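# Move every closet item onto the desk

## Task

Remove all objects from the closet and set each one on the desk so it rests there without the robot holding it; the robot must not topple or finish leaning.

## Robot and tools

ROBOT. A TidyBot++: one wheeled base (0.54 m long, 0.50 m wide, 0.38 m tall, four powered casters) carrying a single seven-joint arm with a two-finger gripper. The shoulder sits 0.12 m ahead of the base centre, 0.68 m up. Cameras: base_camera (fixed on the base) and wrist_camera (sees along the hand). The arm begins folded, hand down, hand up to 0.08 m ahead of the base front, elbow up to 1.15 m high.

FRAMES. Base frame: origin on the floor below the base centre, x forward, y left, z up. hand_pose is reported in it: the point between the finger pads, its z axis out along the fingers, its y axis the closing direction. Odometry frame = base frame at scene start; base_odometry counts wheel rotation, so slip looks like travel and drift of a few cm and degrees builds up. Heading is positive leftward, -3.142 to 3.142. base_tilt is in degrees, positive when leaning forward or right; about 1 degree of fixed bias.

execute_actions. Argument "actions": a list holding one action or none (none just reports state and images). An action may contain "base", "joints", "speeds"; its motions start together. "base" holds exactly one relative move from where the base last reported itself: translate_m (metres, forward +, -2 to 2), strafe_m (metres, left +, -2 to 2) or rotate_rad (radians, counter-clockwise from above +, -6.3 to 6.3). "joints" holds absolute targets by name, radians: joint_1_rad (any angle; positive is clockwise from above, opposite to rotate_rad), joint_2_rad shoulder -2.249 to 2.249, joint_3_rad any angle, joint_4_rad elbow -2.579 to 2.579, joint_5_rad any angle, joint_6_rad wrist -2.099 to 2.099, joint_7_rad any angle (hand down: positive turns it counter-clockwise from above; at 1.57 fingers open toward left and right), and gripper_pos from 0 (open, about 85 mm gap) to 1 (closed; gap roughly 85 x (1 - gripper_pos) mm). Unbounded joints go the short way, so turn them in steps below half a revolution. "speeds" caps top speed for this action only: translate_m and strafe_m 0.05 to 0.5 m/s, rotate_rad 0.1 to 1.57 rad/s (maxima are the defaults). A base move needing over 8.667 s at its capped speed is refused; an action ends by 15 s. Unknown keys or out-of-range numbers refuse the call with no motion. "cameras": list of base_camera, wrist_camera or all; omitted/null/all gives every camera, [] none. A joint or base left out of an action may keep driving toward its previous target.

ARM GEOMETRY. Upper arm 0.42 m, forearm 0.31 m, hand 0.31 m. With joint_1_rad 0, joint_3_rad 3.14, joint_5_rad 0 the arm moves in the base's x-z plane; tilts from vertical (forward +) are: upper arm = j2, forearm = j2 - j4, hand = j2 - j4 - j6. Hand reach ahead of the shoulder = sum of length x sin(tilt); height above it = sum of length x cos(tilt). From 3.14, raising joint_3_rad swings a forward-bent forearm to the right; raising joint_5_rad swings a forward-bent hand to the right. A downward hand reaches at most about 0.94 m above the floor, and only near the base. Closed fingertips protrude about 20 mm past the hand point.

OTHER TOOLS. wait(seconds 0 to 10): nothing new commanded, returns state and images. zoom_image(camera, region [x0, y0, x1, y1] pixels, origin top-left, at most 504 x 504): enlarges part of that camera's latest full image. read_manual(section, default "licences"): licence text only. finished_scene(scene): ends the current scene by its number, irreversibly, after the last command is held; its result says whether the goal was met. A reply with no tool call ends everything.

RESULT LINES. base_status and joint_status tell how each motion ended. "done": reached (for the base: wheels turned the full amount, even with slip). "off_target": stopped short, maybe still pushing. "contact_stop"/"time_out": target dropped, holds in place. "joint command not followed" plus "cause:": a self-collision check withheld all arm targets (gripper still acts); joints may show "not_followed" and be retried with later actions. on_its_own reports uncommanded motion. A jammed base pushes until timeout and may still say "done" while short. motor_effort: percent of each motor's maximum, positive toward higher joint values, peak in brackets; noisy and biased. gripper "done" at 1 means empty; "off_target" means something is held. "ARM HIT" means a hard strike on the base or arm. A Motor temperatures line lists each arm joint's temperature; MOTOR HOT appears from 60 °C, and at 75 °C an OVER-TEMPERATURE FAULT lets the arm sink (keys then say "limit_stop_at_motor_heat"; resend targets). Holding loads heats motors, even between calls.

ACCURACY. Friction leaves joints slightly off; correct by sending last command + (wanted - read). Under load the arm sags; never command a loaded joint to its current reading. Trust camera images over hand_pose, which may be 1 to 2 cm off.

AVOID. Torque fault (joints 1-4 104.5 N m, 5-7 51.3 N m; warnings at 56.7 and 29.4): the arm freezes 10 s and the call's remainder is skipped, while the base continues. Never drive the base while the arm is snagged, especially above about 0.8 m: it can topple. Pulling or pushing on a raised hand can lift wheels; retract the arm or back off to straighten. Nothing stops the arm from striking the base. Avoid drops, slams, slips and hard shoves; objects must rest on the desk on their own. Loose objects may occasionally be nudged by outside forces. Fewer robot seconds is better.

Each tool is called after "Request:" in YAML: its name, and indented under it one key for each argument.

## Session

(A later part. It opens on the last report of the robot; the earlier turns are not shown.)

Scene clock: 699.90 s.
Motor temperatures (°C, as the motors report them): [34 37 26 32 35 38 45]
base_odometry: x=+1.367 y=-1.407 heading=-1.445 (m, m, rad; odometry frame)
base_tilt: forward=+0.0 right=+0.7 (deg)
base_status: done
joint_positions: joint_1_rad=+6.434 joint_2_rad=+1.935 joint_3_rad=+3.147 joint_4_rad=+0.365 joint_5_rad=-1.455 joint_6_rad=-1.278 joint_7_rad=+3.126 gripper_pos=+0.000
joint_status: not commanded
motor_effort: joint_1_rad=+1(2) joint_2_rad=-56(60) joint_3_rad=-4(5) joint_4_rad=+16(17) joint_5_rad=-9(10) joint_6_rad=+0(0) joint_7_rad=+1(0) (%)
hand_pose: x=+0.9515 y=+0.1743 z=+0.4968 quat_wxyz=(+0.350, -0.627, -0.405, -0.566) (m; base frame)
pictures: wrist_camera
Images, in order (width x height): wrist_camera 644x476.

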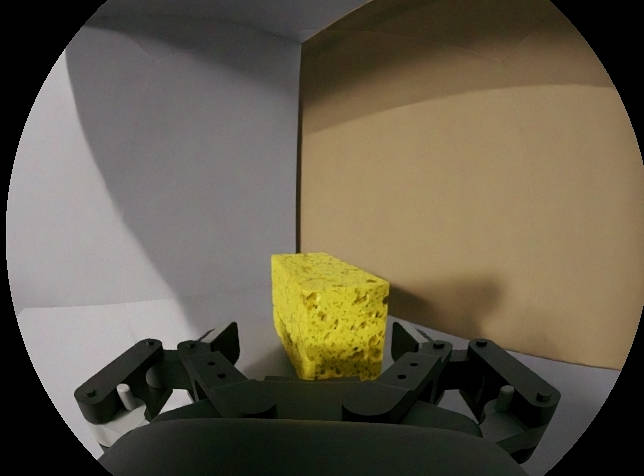

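Request:
execute_actions:
  actions:
    - {"base":{"translate_m":0.015},"speeds":{"translate_m":0.05}}
  cameras: []

Request:
execute_actions:
  actions:
    - {"base":{"strafe_m":0.035},"speeds":{"strafe_m":0.05}}
  cameras: ["wrist_camera"]

Request:
execute_actions:
  actions:
    - {"joints":{"gripper_pos":1}}
  cameras: ["wrist_camera"]

Scene clock: 706.63 s.
Motor temperatures (°C, as the motors report them): [34 37 26 32 35 38 45]
base_odometry: x=+1.369 y=-1.422 heading=-1.445 (m, m, rad; odometry frame)
base_tilt: forward=-0.1 right=+0.6 (deg)
base_status: done
joint_positions: joint_1_rad=+6.434 joint_2_rad=+1.935 joint_3_rad=+3.147 joint_4_rad=+0.365 joint_5_rad=-1.455 joint_6_rad=-1.278 joint_7_rad=+3.126 gripper_pos=+0.000
joint_status: not commanded
motor_effort: joint_1_rad=+0(2) joint_2_rad=-56(57) joint_3_rad=-4(5) joint_4_rad=+16(17) joint_5_rad=-9(10) joint_6_rad=+0(0) joint_7_rad=+1(0) (%)
hand_pose: x=+0.9515 y=+0.1743 z=+0.4968 quat_wxyz=(+0.350, -0.627, -0.405, -0.566) (m; base frame)
pictures: none
No camera images: the call's "cameras" was empty. Leave "cameras" out to get every camera's image.

Scene clock: 707.80 s.
Motor temperatures (°C, as the motors report them): [34 37 26 32 35 38 45]
base_odometry: x=+1.404 y=-1.418 heading=-1.445 (m, m, rad; odometry frame)
base_tilt: forward=+0.0 right=+0.6 (deg)
base_status: done
joint_positions: joint_1_rad=+6.434 joint_2_rad=+1.935 joint_3_rad=+3.147 joint_4_rad=+0.365 joint_5_rad=-1.455 joint_6_rad=-1.278 joint_7_rad=+3.126 gripper_pos=+0.000
joint_status: not commanded
motor_effort: joint_1_rad=+0(5) joint_2_rad=-56(57) joint_3_rad=-5(5) joint_4_rad=+16(17) joint_5_rad=-9(10) joint_6_rad=-1(0) joint_7_rad=+0(1) (%)
hand_pose: x=+0.9514 y=+0.1748 z=+0.4968 quat_wxyz=(+0.350, -0.627, -0.405, -0.566) (m; base frame)
pictures: wrist_camera
Images, in order (width x height): wrist_camera 644x476.

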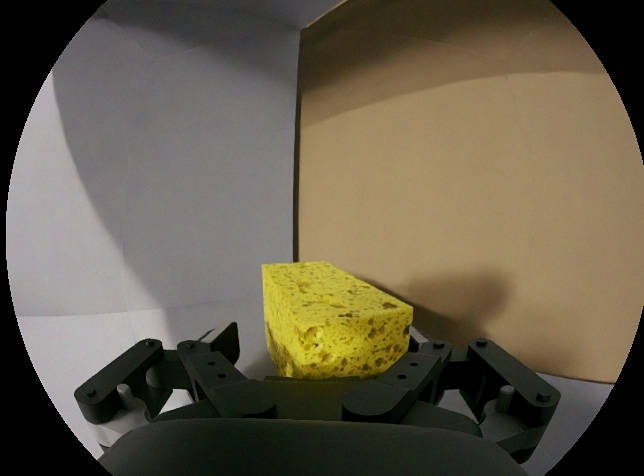

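Scene clock: 708.90 s.
Motor temperatures (°C, as the motors report them): [34 37 26 32 35 38 45]
base_odometry: x=+1.404 y=-1.418 heading=-1.445 (m, m, rad; odometry frame)
base_tilt: forward=-0.1 right=+0.7 (deg)
base_status: not commanded
joint_positions: joint_1_rad=+6.434 joint_2_rad=+1.935 joint_3_rad=+3.147 joint_4_rad=+0.365 joint_5_rad=-1.455 joint_6_rad=-1.278 joint_7_rad=+3.126 gripper_pos=+0.569
joint_status: gripper_pos off_target (ended at +0.569, target +1.000)
motor_effort: joint_1_rad=+0(1) joint_2_rad=-54(56) joint_3_rad=-4(4) joint_4_rad=+15(16) joint_5_rad=-9(10) joint_6_rad=+0(0) joint_7_rad=+0(0) (%)
hand_pose: x=+0.9514 y=+0.1748 z=+0.4968 quat_wxyz=(+0.350, -0.627, -0.405, -0.566) (m; base frame)
pictures: wrist_camera
Images, in order (width x height): wrist_camera 644x476.

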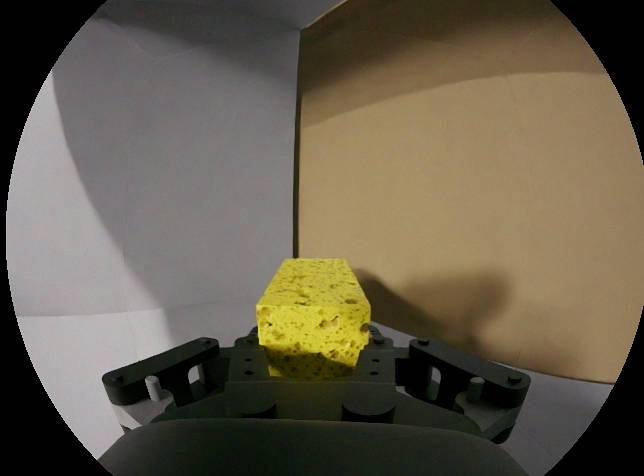

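Got it. Lift, shift right, retreat while straightening.

Request:
execute_actions:
  actions:
    - {"base":{"strafe_m":-0.1},"speeds":{"strafe_m":0.07},"joints":{"joint_2_rad":1.88}}
  cameras: []

Request:
execute_actions:
  actions:
    - {"base":{"translate_m":-0.25},"speeds":{"translate_m":0.1}}
  cameras: []

Request:
execute_actions:
  actions:
    - {"base":{"translate_m":-0.6},"speeds":{"translate_m":0.15},"joints":{"joint_6_rad":-0.5}}

Scene clock: 718.27 s.
Motor temperatures (°C, as the motors report them): [34 37 26 32 35 38 45]
base_odometry: x=+1.305 y=-1.431 heading=-1.445 (m, m, rad; odometry frame)
base_tilt: forward=-0.1 right=+0.7 (deg)
base_status: done
joint_positions: joint_1_rad=+6.433 joint_2_rad=+1.898 joint_3_rad=+3.147 joint_4_rad=+0.365 joint_5_rad=-1.455 joint_6_rad=-1.278 joint_7_rad=+3.126 gripper_pos=+0.569
joint_status: all done
motor_effort: joint_1_rad=+0(4) joint_2_rad=-56(59) joint_3_rad=-5(5) joint_4_rad=+16(17) joint_5_rad=-10(10) joint_6_rad=+0(0) joint_7_rad=+1(0) (%)
hand_pose: x=+0.9574 y=+0.1747 z=+0.5260 quat_wxyz=(+0.341, -0.617, -0.413, -0.576) (m; base frame)
pictures: none
No camera images: the call's "cameras" was empty. Leave "cameras" out to get every camera's image.

Scene clock: 721.30 s.
Motor temperatures (°C, as the motors report them): [34 37 26 32 35 38 45]
base_odometry: x=+1.273 y=-1.183 heading=-1.445 (m, m, rad; odometry frame)
base_tilt: forward=-0.1 right=+0.7 (deg)
base_status: done
joint_positions: joint_1_rad=+6.433 joint_2_rad=+1.898 joint_3_rad=+3.147 joint_4_rad=+0.365 joint_5_rad=-1.455 joint_6_rad=-1.278 joint_7_rad=+3.126 gripper_pos=+0.569
joint_status: not commanded
motor_effort: joint_1_rad=+0(2) joint_2_rad=-56(59) joint_3_rad=-4(5) joint_4_rad=+16(17) joint_5_rad=-9(10) joint_6_rad=+0(1) joint_7_rad=-1(1) (%)
hand_pose: x=+0.9574 y=+0.1747 z=+0.5263 quat_wxyz=(+0.341, -0.617, -0.414, -0.576) (m; base frame)
pictures: none
No camera images: the call's "cameras" was empty. Leave "cameras" out to get every camera's image.

Scene clock: 725.93 s.
Motor temperatures (°C, as the motors report them): [34 37 26 32 35 38 45]
base_odometry: x=+1.198 y=-0.587 heading=-1.445 (m, m, rad; odometry frame)
base_tilt: forward=-0.1 right=+0.7 (deg)
base_status: done
joint_positions: joint_1_rad=+6.436 joint_2_rad=+1.898 joint_3_rad=+3.147 joint_4_rad=+0.365 joint_5_rad=-1.455 joint_6_rad=-0.523 joint_7_rad=+3.126 gripper_pos=+0.569
joint_status: all done
motor_effort: joint_1_rad=+1(4) joint_2_rad=-59(63) joint_3_rad=-2(5) joint_4_rad=+19(20) joint_5_rad=-6(10) joint_6_rad=+0(1) joint_7_rad=+1(0) (%)
hand_pose: x=+1.1139 y=+0.0050 z=+0.5503 quat_wxyz=(+0.090, -0.697, -0.169, -0.691) (m; base frame)
pictures: base_camera, wrist_camera
Images, in order (width x height): base_camera 644x364, wrist_camera 644x476.

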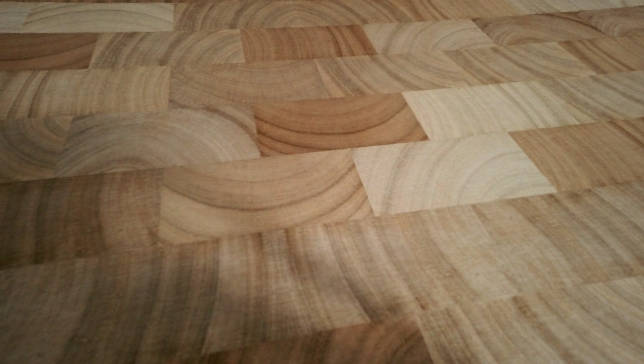

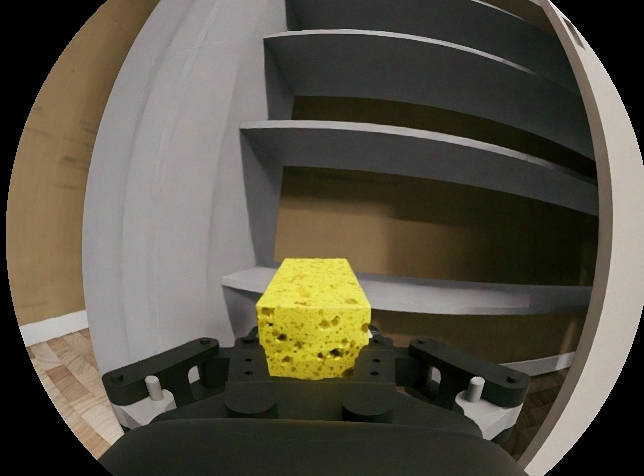

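Request:
execute_actions:
  actions:
    - {"base":{"translate_m":-0.4},"joints":{"joint_1_rad":0,"joint_2_rad":0.15,"joint_4_rad":-1.5,"joint_5_rad":0,"joint_6_rad":0.1,"joint_7_rad":1.57}}
  cameras: []

Request:
execute_actions:
  actions:
    - {"base":{"rotate_rad":3.3}}
  cameras: []

Request:
execute_actions:
  actions:
    - {"base":{"strafe_m":1.0}}

Scene clock: 734.20 s.
Motor temperatures (°C, as the motors report them): [34 37 26 32 35 38 45]
base_odometry: x=+1.147 y=-0.190 heading=-1.444 (m, m, rad; odometry frame)
base_tilt: forward=-0.1 right=+0.6 (deg)
base_status: done
joint_positions: joint_1_rad=+6.303 joint_2_rad=+0.169 joint_3_rad=+3.147 joint_4_rad=-1.481 joint_5_rad=-0.027 joint_6_rad=+0.057 joint_7_rad=+1.605 gripper_pos=+0.569
joint_status: all done
motor_effort: joint_1_rad=+1(3) joint_2_rad=-30(65) joint_3_rad=+0(3) joint_4_rad=+20(20) joint_5_rad=-1(5) joint_6_rad=+9(8) joint_7_rad=+0(0) (%)
hand_pose: x=+0.8144 y=-0.0163 z=+1.0650 quat_wxyz=(-0.012, -0.715, +0.006, -0.699) (m; base frame)
pictures: none
No camera images: the call's "cameras" was empty. Leave "cameras" out to get every camera's image.

Scene clock: 737.67 s.
Motor temperatures (°C, as the motors report them): [34 37 26 32 35 38 45]
base_odometry: x=+1.147 y=-0.190 heading=+1.855 (m, m, rad; odometry frame)
base_tilt: forward=+0.0 right=+0.7 (deg)
base_status: done
joint_positions: joint_1_rad=+6.283 joint_2_rad=+0.169 joint_3_rad=+3.142 joint_4_rad=-1.481 joint_5_rad=-0.027 joint_6_rad=+0.058 joint_7_rad=+1.605 gripper_pos=+0.569
joint_status: not commanded
motor_effort: joint_1_rad=+1(5) joint_2_rad=-30(35) joint_3_rad=+1(3) joint_4_rad=+20(20) joint_5_rad=-1(1) joint_6_rad=+9(9) joint_7_rad=+1(1) (%)
hand_pose: x=+0.8145 y=+0.0008 z=+1.0649 quat_wxyz=(-0.003, -0.715, -0.002, -0.699) (m; base frame)
pictures: none
No camera images: the call's "cameras" was empty. Leave "cameras" out to get every camera's image.

Scene clock: 741.03 s.
Motor temperatures (°C, as the motors report them): [34 37 26 32 35 38 45]
base_odometry: x=+0.188 y=-0.473 heading=+1.856 (m, m, rad; odometry frame)
base_tilt: forward=-0.1 right=+0.7 (deg)
base_status: done
joint_positions: joint_1_rad=+6.283 joint_2_rad=+0.169 joint_3_rad=+3.142 joint_4_rad=-1.481 joint_5_rad=-0.027 joint_6_rad=+0.058 joint_7_rad=+1.605 gripper_pos=+0.569
joint_status: not commanded
motor_effort: joint_1_rad=+2(3) joint_2_rad=-30(32) joint_3_rad=+1(2) joint_4_rad=+20(20) joint_5_rad=-1(1) joint_6_rad=+9(9) joint_7_rad=+0(0) (%)
hand_pose: x=+0.8145 y=+0.0006 z=+1.0650 quat_wxyz=(-0.003, -0.715, -0.002, -0.700) (m; base frame)
pictures: base_camera, wrist_camera
Images, in order (width x height): base_camera 644x364, wrist_camera 644x476.

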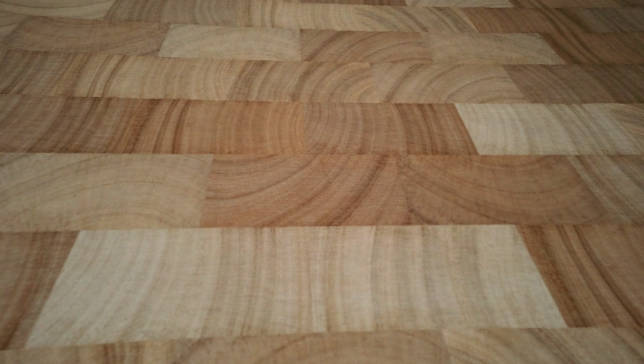

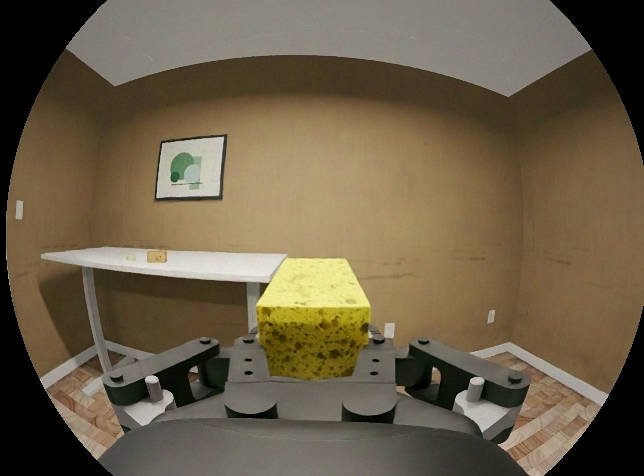

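Request:
execute_actions:
  actions:
    - {"base":{"strafe_m":0.5}}
  cameras: []

Request:
execute_actions:
  actions:
    - {"base":{"translate_m":0.6},"speeds":{"translate_m":0.25}}

Scene clock: 746.47 s.
Motor temperatures (°C, as the motors report them): [34 37 26 32 35 38 45]
base_odometry: x=-0.292 y=-0.614 heading=+1.857 (m, m, rad; odometry frame)
base_tilt: forward=-0.1 right=+0.6 (deg)
base_status: done
joint_positions: joint_1_rad=+6.280 joint_2_rad=+0.169 joint_3_rad=+3.141 joint_4_rad=-1.481 joint_5_rad=-0.027 joint_6_rad=+0.058 joint_7_rad=+1.605 gripper_pos=+0.569
joint_status: not commanded
motor_effort: joint_1_rad=+1(4) joint_2_rad=-31(31) joint_3_rad=+0(3) joint_4_rad=+20(20) joint_5_rad=-1(1) joint_6_rad=+9(9) joint_7_rad=+0(0) (%)
hand_pose: x=+0.8145 y=+0.0039 z=+1.0650 quat_wxyz=(-0.002, -0.715, -0.004, -0.700) (m; base frame)
pictures: none
No camera images: the call's "cameras" was empty. Leave "cameras" out to get every camera's image.

Scene clock: 749.73 s.
Motor temperatures (°C, as the motors report them): [34 36 26 32 35 38 45]
base_odometry: x=-0.462 y=-0.039 heading=+1.857 (m, m, rad; odometry frame)
base_tilt: forward=-0.1 right=+0.7 (deg)
base_status: done
joint_positions: joint_1_rad=+6.280 joint_2_rad=+0.164 joint_3_rad=+3.141 joint_4_rad=-1.482 joint_5_rad=-0.027 joint_6_rad=+0.059 joint_7_rad=+1.605 gripper_pos=+0.569
joint_status: not commanded
motor_effort: joint_1_rad=+1(2) joint_2_rad=-31(34) joint_3_rad=+1(1) joint_4_rad=+20(21) joint_5_rad=-1(1) joint_6_rad=+9(9) joint_7_rad=+0(1) (%)
hand_pose: x=+0.8124 y=+0.0039 z=+1.0682 quat_wxyz=(-0.002, -0.713, -0.004, -0.701) (m; base frame)
pictures: base_camera, wrist_camera
Images, in order (width x height): base_camera 644x364, wrist_camera 644x476.

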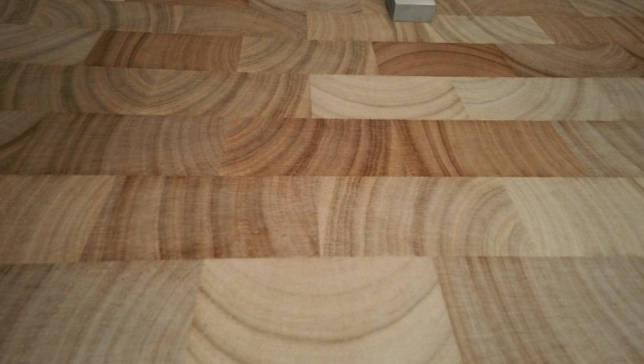

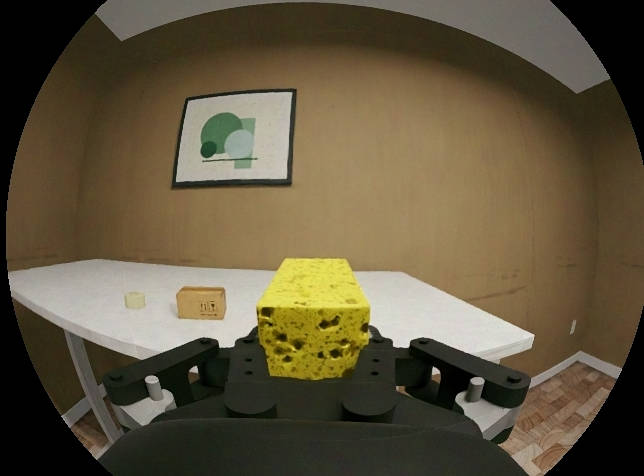

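Request:
execute_actions:
  actions:
    - {"base":{"translate_m":0.3},"speeds":{"translate_m":0.2}}
  cameras: []

Request:
execute_actions:
  actions:
    - {"joints":{"joint_2_rad":0.27}}
  cameras: ["wrist_camera"]

Scene clock: 757.00 s.
Motor temperatures (°C, as the motors report them): [34 36 26 32 35 38 45]
base_odometry: x=-0.547 y=+0.249 heading=+1.858 (m, m, rad; odometry frame)
base_tilt: forward=-0.1 right=+0.7 (deg)
base_status: done
joint_positions: joint_1_rad=+6.280 joint_2_rad=+0.161 joint_3_rad=+3.141 joint_4_rad=-1.483 joint_5_rad=-0.027 joint_6_rad=+0.060 joint_7_rad=+1.605 gripper_pos=+0.569
joint_status: not commanded
motor_effort: joint_1_rad=+0(2) joint_2_rad=-31(34) joint_3_rad=+0(1) joint_4_rad=+20(20) joint_5_rad=-1(1) joint_6_rad=+9(9) joint_7_rad=+0(0) (%)
hand_pose: x=+0.8111 y=+0.0039 z=+1.0703 quat_wxyz=(-0.002, -0.712, -0.004, -0.703) (m; base frame)
pictures: none
No camera images: the call's "cameras" was empty. Leave "cameras" out to get every camera's image.

Scene clock: 758.07 s.
Motor temperatures (°C, as the motors report them): [34 36 26 32 35 38 45]
base_odometry: x=-0.547 y=+0.249 heading=+1.858 (m, m, rad; odometry frame)
base_tilt: forward=-0.1 right=+0.7 (deg)
base_status: not commanded
joint_positions: joint_1_rad=+6.280 joint_2_rad=+0.263 joint_3_rad=+3.141 joint_4_rad=-1.488 joint_5_rad=-0.027 joint_6_rad=+0.060 joint_7_rad=+1.605 gripper_pos=+0.569
joint_status: all done
motor_effort: joint_1_rad=-1(0) joint_2_rad=-33(37) joint_3_rad=+0(0) joint_4_rad=+19(21) joint_5_rad=-1(1) joint_6_rad=+8(10) joint_7_rad=+1(0) (%)
hand_pose: x=+0.8466 y=+0.0040 z=+0.9949 quat_wxyz=(-0.002, -0.748, -0.004, -0.664) (m; base frame)
pictures: wrist_camera
Images, in order (width x height): wrist_camera 644x476.

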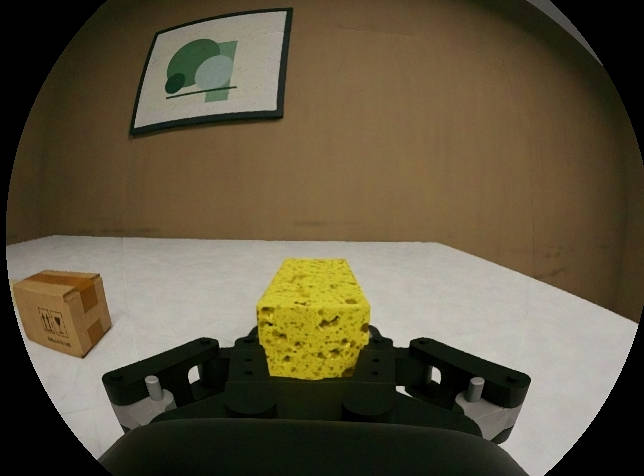

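Request:
execute_actions:
  actions:
    - {"joints":{"gripper_pos":0}}
  cameras: []

Request:
execute_actions:
  actions:
    - {"base":{"translate_m":-0.2},"speeds":{"translate_m":0.15}}
  cameras: ["wrist_camera"]

Request:
finished_scene:
  scene: 2

Scene clock: 763.70 s.
Motor temperatures (°C, as the motors report them): [34 36 26 32 35 38 45]
base_odometry: x=-0.547 y=+0.249 heading=+1.858 (m, m, rad; odometry frame)
base_tilt: forward=-0.1 right=+0.6 (deg)
base_status: not commanded
joint_positions: joint_1_rad=+6.280 joint_2_rad=+0.263 joint_3_rad=+3.141 joint_4_rad=-1.488 joint_5_rad=-0.027 joint_6_rad=+0.060 joint_7_rad=+1.605 gripper_pos=+0.000
joint_status: all done
motor_effort: joint_1_rad=+0(0) joint_2_rad=-32(33) joint_3_rad=+0(0) joint_4_rad=+19(19) joint_5_rad=-1(1) joint_6_rad=+9(9) joint_7_rad=+0(0) (%)
hand_pose: x=+0.8466 y=+0.0040 z=+0.9949 quat_wxyz=(-0.002, -0.748, -0.004, -0.664) (m; base frame)
pictures: none
No camera images: the call's "cameras" was empty. Leave "cameras" out to get every camera's image.

Scene clock: 765.70 s.
Motor temperatures (°C, as the motors report them): [34 36 26 32 35 38 45]
base_odometry: x=-0.490 y=+0.057 heading=+1.859 (m, m, rad; odometry frame)
base_tilt: forward=-0.1 right=+0.7 (deg)
base_status: done
joint_positions: joint_1_rad=+6.280 joint_2_rad=+0.264 joint_3_rad=+3.141 joint_4_rad=-1.488 joint_5_rad=-0.027 joint_6_rad=+0.061 joint_7_rad=+1.605 gripper_pos=+0.000
joint_status: not commanded
motor_effort: joint_1_rad=+0(2) joint_2_rad=-32(37) joint_3_rad=+0(1) joint_4_rad=+19(20) joint_5_rad=-1(1) joint_6_rad=+8(9) joint_7_rad=+0(0) (%)
hand_pose: x=+0.8470 y=+0.0040 z=+0.9943 quat_wxyz=(-0.002, -0.748, -0.004, -0.664) (m; base frame)
pictures: wrist_camera
Images, in order (width x height): wrist_camera 644x476.

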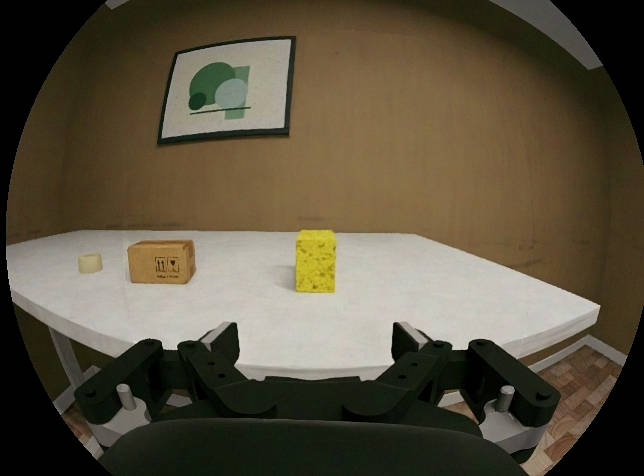

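The scene is finished: the task was done.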